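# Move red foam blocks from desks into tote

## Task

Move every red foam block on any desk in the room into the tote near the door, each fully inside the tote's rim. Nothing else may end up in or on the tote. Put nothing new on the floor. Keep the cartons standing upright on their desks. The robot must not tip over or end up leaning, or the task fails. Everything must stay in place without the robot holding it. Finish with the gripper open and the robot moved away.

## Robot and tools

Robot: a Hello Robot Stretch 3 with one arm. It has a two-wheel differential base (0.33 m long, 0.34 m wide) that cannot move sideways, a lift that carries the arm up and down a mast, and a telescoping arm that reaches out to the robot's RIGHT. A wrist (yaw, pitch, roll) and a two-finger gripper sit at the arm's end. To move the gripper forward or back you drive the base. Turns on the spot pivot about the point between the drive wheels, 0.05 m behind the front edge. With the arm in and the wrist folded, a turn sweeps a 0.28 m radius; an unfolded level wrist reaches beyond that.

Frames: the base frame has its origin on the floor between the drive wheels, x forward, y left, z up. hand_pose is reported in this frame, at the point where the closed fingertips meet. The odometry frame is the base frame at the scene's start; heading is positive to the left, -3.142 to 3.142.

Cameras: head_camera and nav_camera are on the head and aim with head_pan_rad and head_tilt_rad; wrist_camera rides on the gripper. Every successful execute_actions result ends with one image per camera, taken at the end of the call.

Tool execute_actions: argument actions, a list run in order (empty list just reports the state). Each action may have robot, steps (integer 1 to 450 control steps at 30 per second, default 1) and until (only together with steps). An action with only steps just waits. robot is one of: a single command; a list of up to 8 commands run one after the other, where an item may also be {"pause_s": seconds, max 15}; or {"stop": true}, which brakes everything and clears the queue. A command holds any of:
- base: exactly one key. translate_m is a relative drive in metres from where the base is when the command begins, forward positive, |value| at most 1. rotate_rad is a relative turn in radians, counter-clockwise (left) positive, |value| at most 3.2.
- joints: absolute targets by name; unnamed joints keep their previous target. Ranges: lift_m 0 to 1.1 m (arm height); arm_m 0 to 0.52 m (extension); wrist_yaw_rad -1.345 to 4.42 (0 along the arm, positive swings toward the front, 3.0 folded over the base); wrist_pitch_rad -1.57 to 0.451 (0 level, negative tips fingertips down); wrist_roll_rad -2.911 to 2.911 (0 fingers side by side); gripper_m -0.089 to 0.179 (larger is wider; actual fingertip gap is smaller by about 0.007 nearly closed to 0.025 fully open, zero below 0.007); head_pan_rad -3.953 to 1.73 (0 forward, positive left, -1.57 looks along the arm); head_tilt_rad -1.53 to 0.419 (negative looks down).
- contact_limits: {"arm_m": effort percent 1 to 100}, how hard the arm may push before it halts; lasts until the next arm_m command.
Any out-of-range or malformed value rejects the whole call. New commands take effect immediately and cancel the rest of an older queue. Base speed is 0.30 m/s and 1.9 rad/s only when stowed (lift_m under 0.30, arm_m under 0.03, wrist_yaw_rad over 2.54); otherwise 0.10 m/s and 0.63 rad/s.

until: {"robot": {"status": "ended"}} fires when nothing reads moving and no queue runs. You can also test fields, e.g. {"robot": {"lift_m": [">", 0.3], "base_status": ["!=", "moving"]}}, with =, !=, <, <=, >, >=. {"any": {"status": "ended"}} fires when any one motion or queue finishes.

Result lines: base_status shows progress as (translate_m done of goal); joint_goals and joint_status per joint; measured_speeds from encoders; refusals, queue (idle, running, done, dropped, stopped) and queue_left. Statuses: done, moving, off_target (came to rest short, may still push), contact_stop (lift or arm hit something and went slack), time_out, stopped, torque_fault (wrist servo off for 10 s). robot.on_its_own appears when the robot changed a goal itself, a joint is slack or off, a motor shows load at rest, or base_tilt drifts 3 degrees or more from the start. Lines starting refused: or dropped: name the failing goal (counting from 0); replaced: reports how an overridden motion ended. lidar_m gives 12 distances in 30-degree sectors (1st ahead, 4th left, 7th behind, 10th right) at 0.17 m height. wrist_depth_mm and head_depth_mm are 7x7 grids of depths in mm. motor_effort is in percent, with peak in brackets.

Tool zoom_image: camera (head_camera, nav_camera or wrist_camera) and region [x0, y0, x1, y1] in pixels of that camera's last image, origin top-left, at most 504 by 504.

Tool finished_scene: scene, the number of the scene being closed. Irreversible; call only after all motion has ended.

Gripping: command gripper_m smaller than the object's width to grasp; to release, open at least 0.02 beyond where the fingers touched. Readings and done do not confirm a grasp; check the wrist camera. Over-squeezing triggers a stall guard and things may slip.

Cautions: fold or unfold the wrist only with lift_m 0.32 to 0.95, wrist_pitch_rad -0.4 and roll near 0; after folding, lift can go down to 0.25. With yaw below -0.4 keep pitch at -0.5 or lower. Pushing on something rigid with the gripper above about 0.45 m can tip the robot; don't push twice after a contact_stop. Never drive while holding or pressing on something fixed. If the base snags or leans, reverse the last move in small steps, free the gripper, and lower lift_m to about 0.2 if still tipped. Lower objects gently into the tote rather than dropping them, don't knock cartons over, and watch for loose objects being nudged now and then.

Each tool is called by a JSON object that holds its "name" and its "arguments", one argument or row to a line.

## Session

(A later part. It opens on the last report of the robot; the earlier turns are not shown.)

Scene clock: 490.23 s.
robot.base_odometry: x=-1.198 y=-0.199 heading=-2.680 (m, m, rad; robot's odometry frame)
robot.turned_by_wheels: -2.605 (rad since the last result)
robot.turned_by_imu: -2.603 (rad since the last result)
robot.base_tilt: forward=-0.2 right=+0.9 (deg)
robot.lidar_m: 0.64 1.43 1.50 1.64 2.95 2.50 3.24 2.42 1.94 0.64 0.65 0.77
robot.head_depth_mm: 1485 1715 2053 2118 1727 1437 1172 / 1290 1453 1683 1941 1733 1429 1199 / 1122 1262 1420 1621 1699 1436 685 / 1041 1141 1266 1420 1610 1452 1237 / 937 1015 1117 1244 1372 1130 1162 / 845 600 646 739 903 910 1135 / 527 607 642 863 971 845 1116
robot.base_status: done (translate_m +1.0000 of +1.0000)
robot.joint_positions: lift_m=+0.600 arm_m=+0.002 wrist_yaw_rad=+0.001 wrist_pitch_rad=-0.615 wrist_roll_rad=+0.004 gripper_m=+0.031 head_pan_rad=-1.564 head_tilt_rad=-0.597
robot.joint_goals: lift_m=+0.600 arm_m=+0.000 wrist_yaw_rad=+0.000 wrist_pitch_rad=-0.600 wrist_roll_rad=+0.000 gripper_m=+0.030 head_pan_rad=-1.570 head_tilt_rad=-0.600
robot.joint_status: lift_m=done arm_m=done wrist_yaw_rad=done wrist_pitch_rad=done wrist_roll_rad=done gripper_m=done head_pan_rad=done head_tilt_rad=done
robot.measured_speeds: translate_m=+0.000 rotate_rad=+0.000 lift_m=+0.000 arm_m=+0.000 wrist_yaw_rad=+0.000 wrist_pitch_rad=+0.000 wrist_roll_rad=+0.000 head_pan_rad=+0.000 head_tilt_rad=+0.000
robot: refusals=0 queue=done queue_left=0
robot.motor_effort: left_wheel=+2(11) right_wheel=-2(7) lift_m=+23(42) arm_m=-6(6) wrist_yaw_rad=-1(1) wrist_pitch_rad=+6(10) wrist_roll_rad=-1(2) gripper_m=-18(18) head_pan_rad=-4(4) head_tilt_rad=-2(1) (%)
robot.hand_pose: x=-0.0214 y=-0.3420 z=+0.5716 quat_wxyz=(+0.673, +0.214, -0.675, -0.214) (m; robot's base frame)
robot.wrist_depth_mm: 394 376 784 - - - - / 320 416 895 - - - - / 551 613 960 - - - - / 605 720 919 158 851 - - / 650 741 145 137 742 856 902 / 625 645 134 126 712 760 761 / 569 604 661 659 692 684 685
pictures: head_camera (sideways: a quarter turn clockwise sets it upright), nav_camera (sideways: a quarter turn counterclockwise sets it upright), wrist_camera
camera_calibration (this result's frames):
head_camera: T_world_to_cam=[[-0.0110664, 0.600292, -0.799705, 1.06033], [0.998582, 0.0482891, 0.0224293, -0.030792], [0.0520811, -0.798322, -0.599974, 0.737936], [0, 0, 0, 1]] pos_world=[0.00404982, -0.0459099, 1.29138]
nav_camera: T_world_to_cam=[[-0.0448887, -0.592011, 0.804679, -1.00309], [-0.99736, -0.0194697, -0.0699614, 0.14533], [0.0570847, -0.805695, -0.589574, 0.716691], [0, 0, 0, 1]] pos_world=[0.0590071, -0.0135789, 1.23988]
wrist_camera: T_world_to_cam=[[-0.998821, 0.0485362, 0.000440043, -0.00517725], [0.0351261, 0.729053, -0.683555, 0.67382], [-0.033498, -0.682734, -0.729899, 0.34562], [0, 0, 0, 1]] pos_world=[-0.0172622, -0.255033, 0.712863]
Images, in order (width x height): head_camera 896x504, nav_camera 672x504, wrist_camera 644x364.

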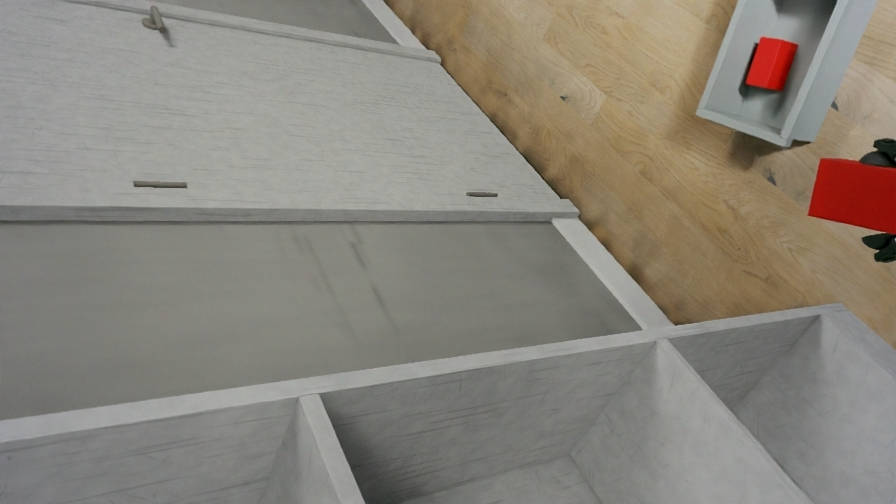

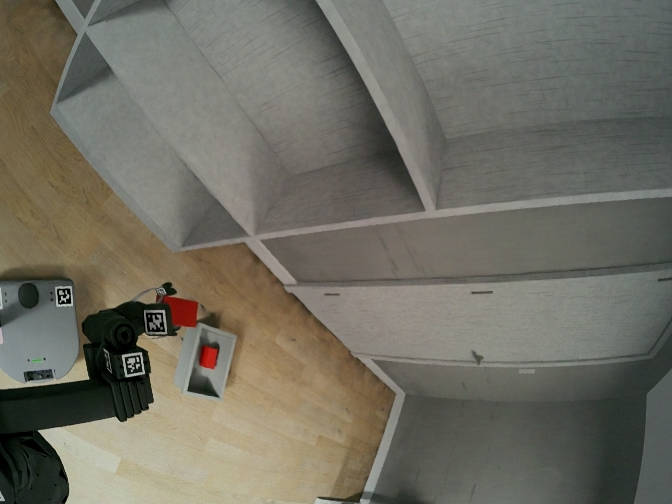

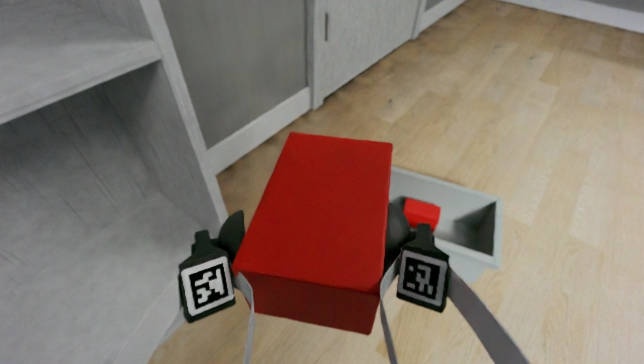

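{"name": "execute_actions", "arguments": {
  "actions": [
    {"robot":[{"base":{"rotate_rad":-0.46},"joints":{"head_tilt_rad":-1.0,"wrist_pitch_rad":-1.1}},{"joints":{"arm_m":0.3,"lift_m":0.5}}],"steps":450,"until":{"robot":{"status":"ended"}}}
  ]
}}

Scene clock: 499.93 s.
robot.base_odometry: x=-1.198 y=-0.199 heading=-3.140 (m, m, rad; robot's odometry frame)
robot.turned_by_wheels: -0.460 (rad since the last result)
robot.turned_by_imu: -0.460 (rad since the last result)
robot.base_tilt: forward=-0.2 right=+1.0 (deg)
robot.lidar_m: 0.77 0.64 1.58 1.50 1.93 2.51 2.67 2.84 2.42 1.69 0.64 0.72
robot.head_depth_mm: 2324 1954 1684 1478 1325 1201 1088 / 2324 1977 1683 1482 1324 1193 - / 2327 1964 1707 - 1331 1200 - / 2357 1973 1711 1441 1325 1204 1098 / 2135 1979 1702 1496 1338 1211 1106 / 1623 1767 1726 1507 1353 1214 1106 / 1341 1432 1541 1502 1230 1178 1114
robot.base_status: done (rotate_rad -0.4599 of -0.4600)
robot.joint_positions: lift_m=+0.500 arm_m=+0.300 wrist_yaw_rad=+0.000 wrist_pitch_rad=-1.105 wrist_roll_rad=+0.004 gripper_m=+0.031 head_pan_rad=-1.564 head_tilt_rad=-0.988
robot.joint_goals: lift_m=+0.500 arm_m=+0.300 wrist_yaw_rad=+0.000 wrist_pitch_rad=-1.100 wrist_roll_rad=+0.000 gripper_m=+0.030 head_pan_rad=-1.570 head_tilt_rad=-1.000
robot.joint_status: lift_m=done arm_m=done wrist_yaw_rad=done wrist_pitch_rad=done wrist_roll_rad=done gripper_m=done head_pan_rad=done head_tilt_rad=done
robot.measured_speeds: translate_m=+0.000 rotate_rad=+0.000 lift_m=+0.000 arm_m=+0.000 wrist_yaw_rad=+0.000 wrist_pitch_rad=+0.000 wrist_roll_rad=+0.000 head_pan_rad=+0.000 head_tilt_rad=+0.000
robot: refusals=0 queue=done queue_left=0
robot.motor_effort: left_wheel=+3(9) right_wheel=-3(7) lift_m=+23(22) arm_m=+3(2) wrist_yaw_rad=-1(1) wrist_pitch_rad=+2(5) wrist_roll_rad=-1(2) gripper_m=-18(18) head_pan_rad=-5(4) head_tilt_rad=-4(21) (%)
robot.hand_pose: x=-0.0216 y=-0.5380 z=+0.3993 quat_wxyz=(+0.601, +0.371, -0.603, -0.372) (m; robot's base frame)
robot.wrist_depth_mm: 638 667 667 678 686 709 712 / 608 629 558 574 658 668 681 / 596 603 579 595 628 635 643 / 582 579 570 158 589 607 620 / 545 568 146 137 570 573 586 / 528 532 134 126 546 572 563 / 503 520 518 515 517 541 534
pictures: head_camera (sideways: a quarter turn clockwise sets it upright), nav_camera (sideways: a quarter turn counterclockwise sets it upright), wrist_camera
camera_calibration (this result's frames):
head_camera: T_world_to_cam=[[-0.0128436, 0.859532, -0.510921, 0.68404], [0.998661, 0.0366339, 0.0365253, -0.0491287], [0.0501117, -0.509768, -0.858851, 1.0746], [0, 0, 0, 1]] pos_world=[0.00399841, -0.0383567, 1.27421]
nav_camera: T_world_to_cam=[[-0.043094, -0.853798, 0.518818, -0.630605], [-0.997548, 0.00811154, -0.0695094, 0.144707], [0.0551386, -0.520542, -0.852054, 1.05805], [0, 0, 0, 1]] pos_world=[0.0588378, 0.011177, 1.23875]
wrist_camera: T_world_to_cam=[[-0.998775, 0.0434641, 0.0236558, -0.00775928], [0.0358605, 0.965146, -0.259244, 0.656536], [-0.0340991, -0.258078, -0.965522, 0.408512], [0, 0, 0, 1]] pos_world=[-0.0173636, -0.527888, 0.564814]
Images, in order (width x height): head_camera 896x504, nav_camera 672x504, wrist_camera 644x364.

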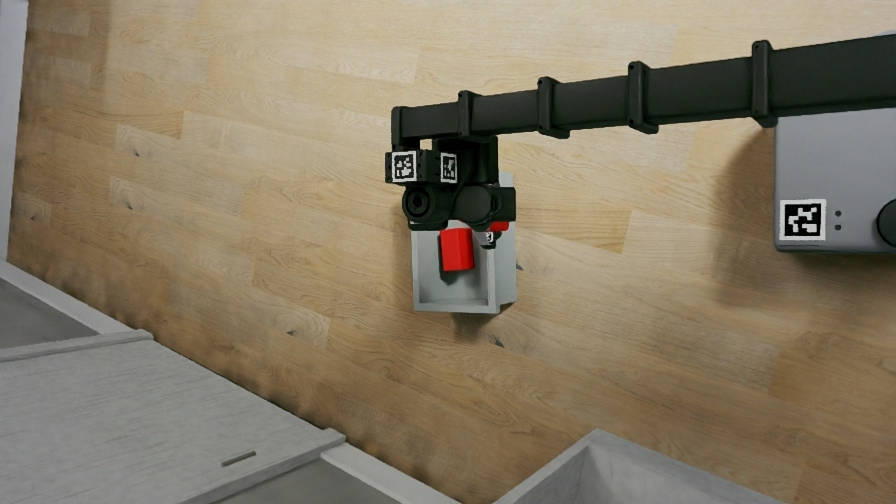

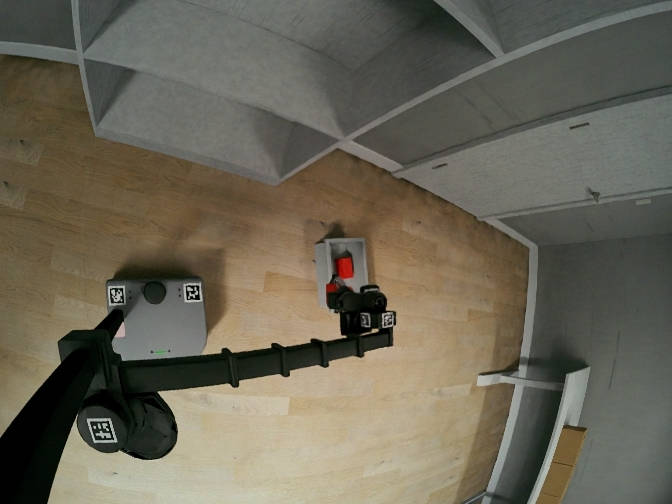

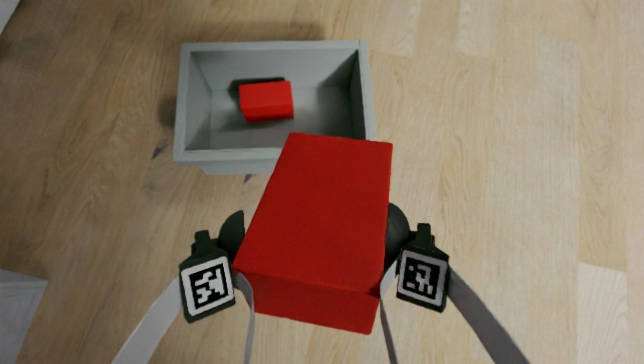

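{"name": "execute_actions", "arguments": {
  "actions": [
    {"robot":[{"base":{"translate_m":-0.012},"joints":{"arm_m":0.51}},{"joints":{"lift_m":0.3}}],"steps":450,"until":{"robot":{"status":"ended"}}}
  ]
}}

Scene clock: 516.20 s.
robot.base_odometry: x=-1.186 y=-0.199 heading=-3.140 (m, m, rad; robot's odometry frame)
robot.turned_by_wheels: +0.000 (rad since the last result)
robot.turned_by_imu: +0.001 (rad since the last result)
robot.base_tilt: forward=-0.2 right=+0.9 (deg)
robot.lidar_m: 0.79 0.65 1.61 1.49 2.19 2.49 2.66 2.84 2.42 0.75 0.64 0.71
robot.head_depth_mm: 2338 1932 1676 1484 1323 1193 1097 / 2375 1951 1686 1488 1332 1205 - / 2343 1973 1732 1431 1327 1201 - / 2372 1987 1717 1432 1344 1203 1102 / 2191 2017 1732 1482 1334 1209 1100 / 1657 1789 1719 1512 1356 1214 1107 / 1358 1437 1569 1518 1230 1185 1107
robot.base_status: done (translate_m -0.0120 of -0.0120)
robot.joint_positions: lift_m=+0.300 arm_m=+0.510 wrist_yaw_rad=+0.000 wrist_pitch_rad=-1.106 wrist_roll_rad=+0.004 gripper_m=+0.031 head_pan_rad=-1.564 head_tilt_rad=-0.988
robot.joint_goals: lift_m=+0.300 arm_m=+0.510 wrist_yaw_rad=+0.000 wrist_pitch_rad=-1.100 wrist_roll_rad=+0.000 gripper_m=+0.030 head_pan_rad=-1.570 head_tilt_rad=-1.000
robot.joint_status: lift_m=done arm_m=done wrist_yaw_rad=done wrist_pitch_rad=done wrist_roll_rad=done gripper_m=done head_pan_rad=done head_tilt_rad=done
robot.measured_speeds: translate_m=+0.000 rotate_rad=+0.000 lift_m=+0.000 arm_m=+0.000 wrist_yaw_rad=+0.000 wrist_pitch_rad=+0.000 wrist_roll_rad=+0.000 head_pan_rad=+0.000 head_tilt_rad=+0.000
robot: refusals=0 queue=done queue_left=0
robot.motor_effort: left_wheel=+3(5) right_wheel=-2(8) lift_m=+22(22) arm_m=+3(5) wrist_yaw_rad=+0(0) wrist_pitch_rad=+2(3) wrist_roll_rad=-2(2) gripper_m=-18(18) head_pan_rad=-4(5) head_tilt_rad=-4(4) (%)
robot.hand_pose: x=-0.0216 y=-0.7480 z=+0.1993 quat_wxyz=(+0.601, +0.371, -0.603, -0.372) (m; robot's base frame)
robot.wrist_depth_mm: 420 425 422 428 430 447 446 / 398 400 410 416 421 423 434 / 268 296 305 274 398 404 406 / 266 345 305 159 256 388 390 / 250 351 145 136 364 369 378 / 248 332 134 126 231 357 356 / 217 236 222 221 332 341 343
pictures: head_camera (sideways: a quarter turn clockwise sets it upright), nav_camera (sideways: a quarter turn counterclockwise sets it upright), wrist_camera
camera_calibration (this result's frames):
head_camera: T_world_to_cam=[[-0.0128437, 0.859543, -0.510901, 0.684014], [0.998661, 0.036633, 0.036526, -0.0491296], [0.0501115, -0.509748, -0.858863, 1.07462], [0, 0, 0, 1]] pos_world=[0.00399841, -0.0383561, 1.27421]
nav_camera: T_world_to_cam=[[-0.043094, -0.853809, 0.518799, -0.63058], [-0.997548, 0.00811311, -0.0695091, 0.144707], [0.0551385, -0.520523, -0.852066, 1.05807], [0, 0, 0, 1]] pos_world=[0.0588378, 0.0111785, 1.23875]
wrist_camera: T_world_to_cam=[[-0.998773, 0.0435079, 0.0236601, 0.00612635], [0.0359052, 0.96517, -0.259147, 0.807349], [-0.034111, -0.25798, -0.965548, 0.161289], [0, 0, 0, 1]] pos_world=[-0.0173674, -0.737887, 0.36481]
Images, in order (width x height): head_camera 896x504, nav_camera 672x504, wrist_camera 644x364.

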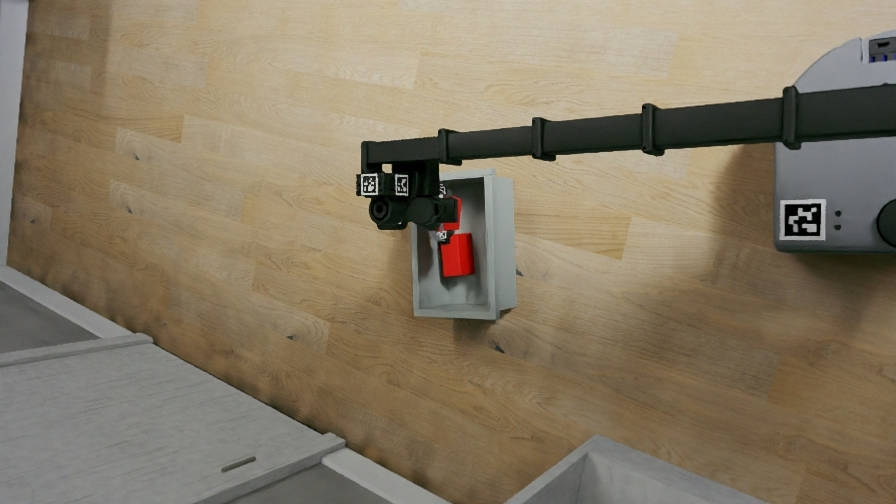

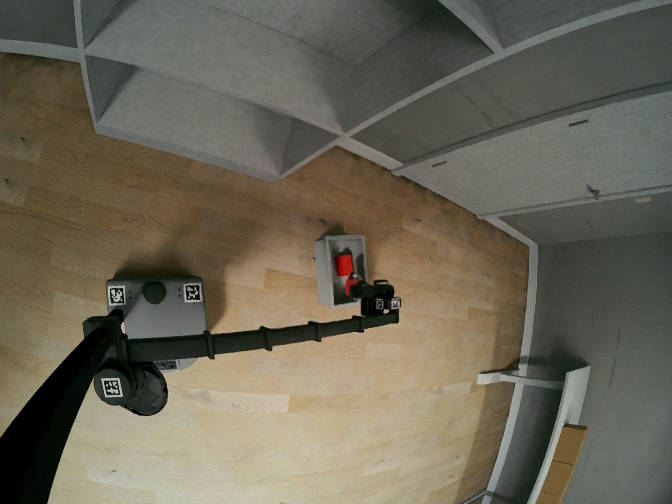

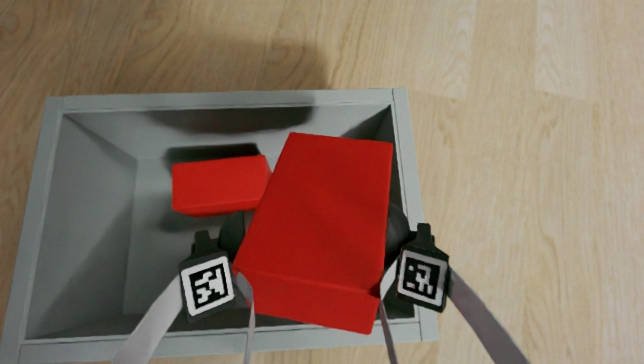

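{"name": "execute_actions", "arguments": {
  "actions": [
    {"robot":[{"joints":{"arm_m":0.495}},{"joints":{"lift_m":0.23}}],"steps":450,"until":{"robot":{"status":"ended"}}}
  ]
}}

Scene clock: 528.87 s.
robot.base_odometry: x=-1.186 y=-0.199 heading=-3.140 (m, m, rad; robot's odometry frame)
robot.turned_by_wheels: +0.000 (rad since the last result)
robot.turned_by_imu: +0.001 (rad since the last result)
robot.base_tilt: forward=-0.3 right=+1.0 (deg)
robot.lidar_m: 0.79 0.65 1.60 1.50 2.19 2.49 2.66 2.83 2.42 0.71 0.65 0.72
robot.head_depth_mm: 2330 1935 1676 1482 1320 1191 1105 / 2330 1977 1720 1487 1324 1196 - / 2303 1985 1717 1451 1339 1208 - / 2363 2007 1713 1436 1345 1209 1095 / 2183 2003 1725 1479 1346 1211 1099 / 1648 1809 1724 1528 1356 1218 1113 / 1358 1442 1553 1509 1242 1195 1109
robot.base_status: done (translate_m -0.0120 of -0.0120)
robot.joint_positions: lift_m=+0.230 arm_m=+0.495 wrist_yaw_rad=+0.000 wrist_pitch_rad=-1.106 wrist_roll_rad=+0.004 gripper_m=+0.031 head_pan_rad=-1.564 head_tilt_rad=-0.988
robot.joint_goals: lift_m=+0.230 arm_m=+0.495 wrist_yaw_rad=+0.000 wrist_pitch_rad=-1.100 wrist_roll_rad=+0.000 gripper_m=+0.030 head_pan_rad=-1.570 head_tilt_rad=-1.000
robot.joint_status: lift_m=done arm_m=done wrist_yaw_rad=done wrist_pitch_rad=done wrist_roll_rad=done gripper_m=done head_pan_rad=done head_tilt_rad=done
robot.measured_speeds: translate_m=+0.000 rotate_rad=+0.000 lift_m=+0.000 arm_m=+0.000 wrist_yaw_rad=+0.000 wrist_pitch_rad=+0.000 wrist_roll_rad=+0.000 head_pan_rad=+0.000 head_tilt_rad=+0.000
robot: refusals=0 queue=done queue_left=0
robot.motor_effort: left_wheel=+3(3) right_wheel=-3(2) lift_m=+22(23) arm_m=-6(6) wrist_yaw_rad=+0(0) wrist_pitch_rad=+3(2) wrist_roll_rad=-1(1) gripper_m=-18(18) head_pan_rad=-4(4) head_tilt_rad=-4(4) (%)
robot.hand_pose: x=-0.0216 y=-0.7338 z=+0.1293 quat_wxyz=(+0.601, +0.371, -0.603, -0.372) (m; robot's base frame)
robot.wrist_depth_mm: 204 201 204 207 210 363 367 / 228 241 248 254 234 338 348 / 254 282 247 305 216 327 326 / 250 291 280 158 181 309 316 / 249 281 145 136 174 299 300 / 247 271 134 127 166 285 287 / 153 153 156 156 161 275 276
pictures: head_camera (sideways: a quarter turn clockwise sets it upright), nav_camera (sideways: a quarter turn counterclockwise sets it upright), wrist_camera
camera_calibration (this result's frames):
head_camera: T_world_to_cam=[[-0.0128437, 0.859543, -0.510902, 0.684014], [0.998661, 0.0366331, 0.036526, -0.0491296], [0.0501115, -0.509748, -0.858863, 1.07462], [0, 0, 0, 1]] pos_world=[0.00399841, -0.0383561, 1.27421]
nav_camera: T_world_to_cam=[[-0.043094, -0.853809, 0.518799, -0.63058], [-0.997548, 0.0081131, -0.0695091, 0.144707], [0.0551385, -0.520523, -0.852066, 1.05807], [0, 0, 0, 1]] pos_world=[0.0588378, 0.0111785, 1.23875]
wrist_camera: T_world_to_cam=[[-0.998773, 0.0435077, 0.0236607, 0.00716399], [0.0359052, 0.965174, -0.259135, 0.775492], [-0.034111, -0.257967, -0.965551, 0.0973753], [0, 0, 0, 1]] pos_world=[-0.0173674, -0.723676, 0.294808]
Images, in order (width x height): head_camera 896x504, nav_camera 672x504, wrist_camera 644x364.

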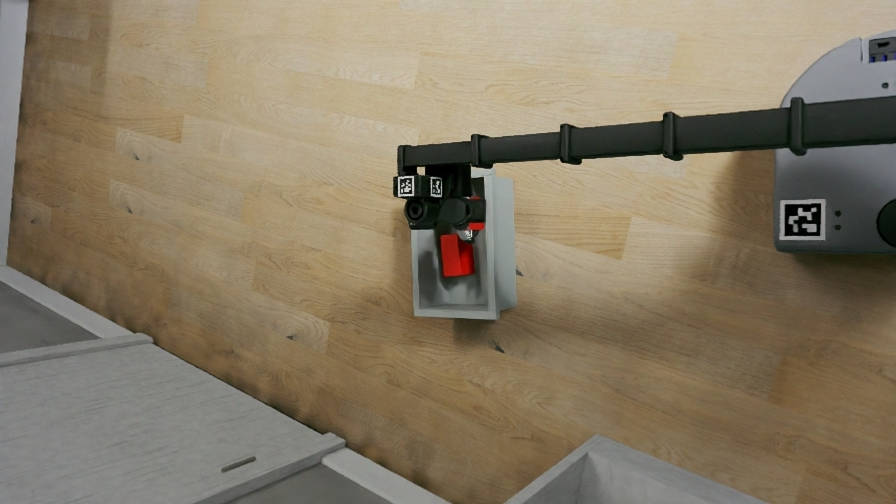

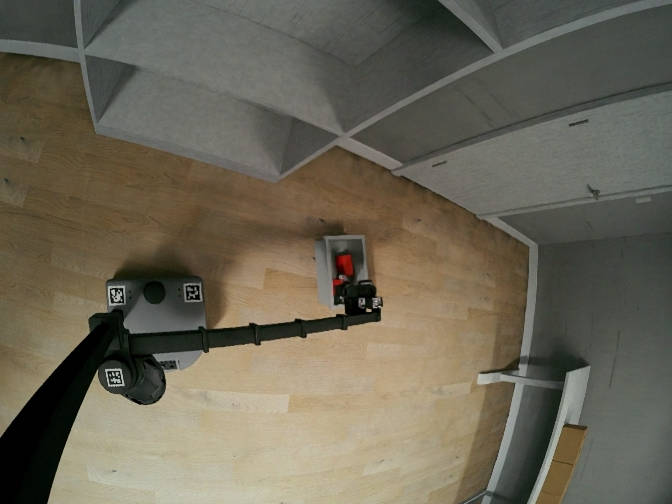

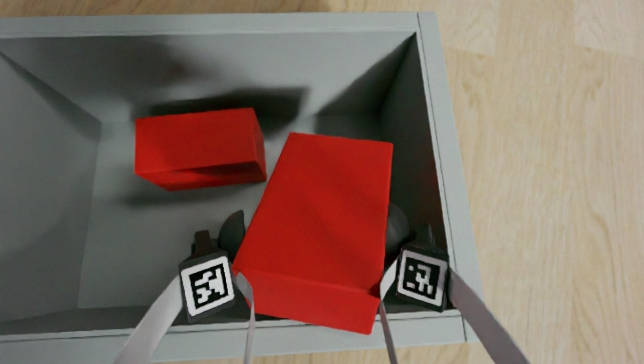

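Inside below the rim. Release and lift.

{"name": "execute_actions", "arguments": {
  "actions": [
    {"robot":[{"joints":{"gripper_m":0.075}},{"pause_s":0.5},{"joints":{"lift_m":0.45}},{"joints":{"arm_m":0.1}}],"steps":450,"until":{"robot":{"status":"ended"}}}
  ]
}}

Scene clock: 540.37 s.
robot.base_odometry: x=-1.186 y=-0.199 heading=-3.140 (m, m, rad; robot's odometry frame)
robot.turned_by_wheels: +0.000 (rad since the last result)
robot.turned_by_imu: +0.002 (rad since the last result)
robot.base_tilt: forward=-0.1 right=+1.0 (deg)
robot.lidar_m: 0.79 0.65 1.60 1.49 2.19 2.50 2.66 2.83 2.43 1.72 0.65 0.72
robot.head_depth_mm: 2313 1964 1682 1481 1325 1189 1103 / 2326 1962 1695 1476 1346 - - / 2345 1970 1704 1448 1374 1187 - / 2356 1989 1703 1444 1347 1204 1102 / 2163 1991 1710 1491 1355 1216 1096 / 1650 1785 1716 1523 1354 1217 1116 / 1366 1444 1559 1528 1232 1190 1111
robot.base_status: done (translate_m -0.0120 of -0.0120)
robot.joint_positions: lift_m=+0.450 arm_m=+0.100 wrist_yaw_rad=+0.000 wrist_pitch_rad=-1.106 wrist_roll_rad=+0.004 gripper_m=+0.075 head_pan_rad=-1.564 head_tilt_rad=-0.988
robot.joint_goals: lift_m=+0.450 arm_m=+0.100 wrist_yaw_rad=+0.000 wrist_pitch_rad=-1.100 wrist_roll_rad=+0.000 gripper_m=+0.075 head_pan_rad=-1.570 head_tilt_rad=-1.000
robot.joint_status: lift_m=done arm_m=done wrist_yaw_rad=done wrist_pitch_rad=done wrist_roll_rad=done gripper_m=done head_pan_rad=done head_tilt_rad=done
robot.measured_speeds: translate_m=+0.000 rotate_rad=+0.000 lift_m=+0.000 arm_m=+0.000 wrist_yaw_rad=+0.000 wrist_pitch_rad=+0.000 wrist_roll_rad=+0.000 head_pan_rad=+0.000 head_tilt_rad=+0.000
robot: refusals=0 queue=done queue_left=0
robot.motor_effort: left_wheel=+2(3) right_wheel=-3(1) lift_m=+42(43) arm_m=-6(6) wrist_yaw_rad=+0(1) wrist_pitch_rad=+3(3) wrist_roll_rad=-2(2) gripper_m=+0(71) head_pan_rad=-4(4) head_tilt_rad=-4(4) (%)
robot.hand_pose: x=-0.0216 y=-0.3388 z=+0.3485 quat_wxyz=(+0.601, +0.371, -0.603, -0.372) (m; robot's base frame)
robot.wrist_depth_mm: 601 610 522 533 619 645 648 / 568 568 575 591 598 604 614 / 542 546 556 560 561 570 586 / 517 524 527 541 546 548 553 / 494 500 510 514 518 524 539 / 480 480 484 493 490 504 518 / 468 473 477 477 485 486 484
pictures: head_camera (sideways: a quarter turn clockwise sets it upright), nav_camera (sideways: a quarter turn counterclockwise sets it upright), wrist_camera
camera_calibration (this result's frames):
head_camera: T_world_to_cam=[[-0.0128439, 0.859552, -0.510888, 0.683996], [0.998661, 0.0366326, 0.0365264, -0.0491302], [0.0501115, -0.509734, -0.858871, 1.07463], [0, 0, 0, 1]] pos_world=[0.00399841, -0.0383557, 1.27421]
nav_camera: T_world_to_cam=[[-0.0430938, -0.853818, 0.518785, -0.630562], [-0.997548, 0.00811411, -0.0695089, 0.144707], [0.0551384, -0.520509, -0.852074, 1.05808], [0, 0, 0, 1]] pos_world=[0.0588378, 0.0111795, 1.23875]
wrist_camera: T_world_to_cam=[[-0.998775, 0.0434666, 0.0236608, -0.015218], [0.0358655, 0.965175, -0.259135, 0.451058], [-0.0341005, -0.257969, -0.965551, 0.410923], [0, 0, 0, 1]] pos_world=[-0.017364, -0.328683, 0.514012]
Images, in order (width x height): head_camera 896x504, nav_camera 672x504, wrist_camera 644x364.

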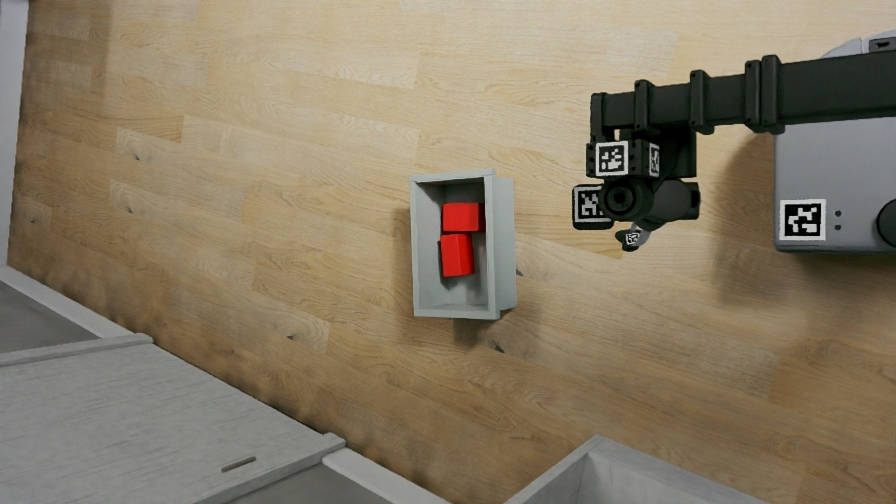

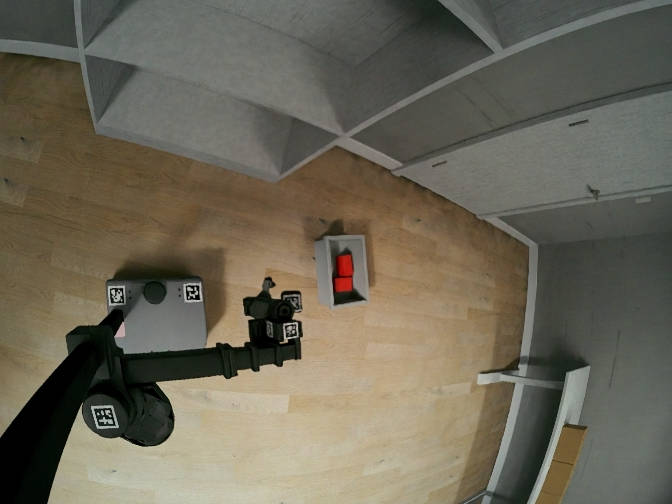

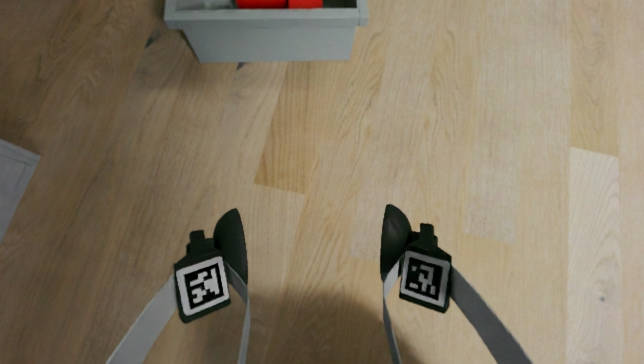

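{"name": "finished_scene", "arguments": {
  "scene": 2
}}

The scene is finished: the task was done.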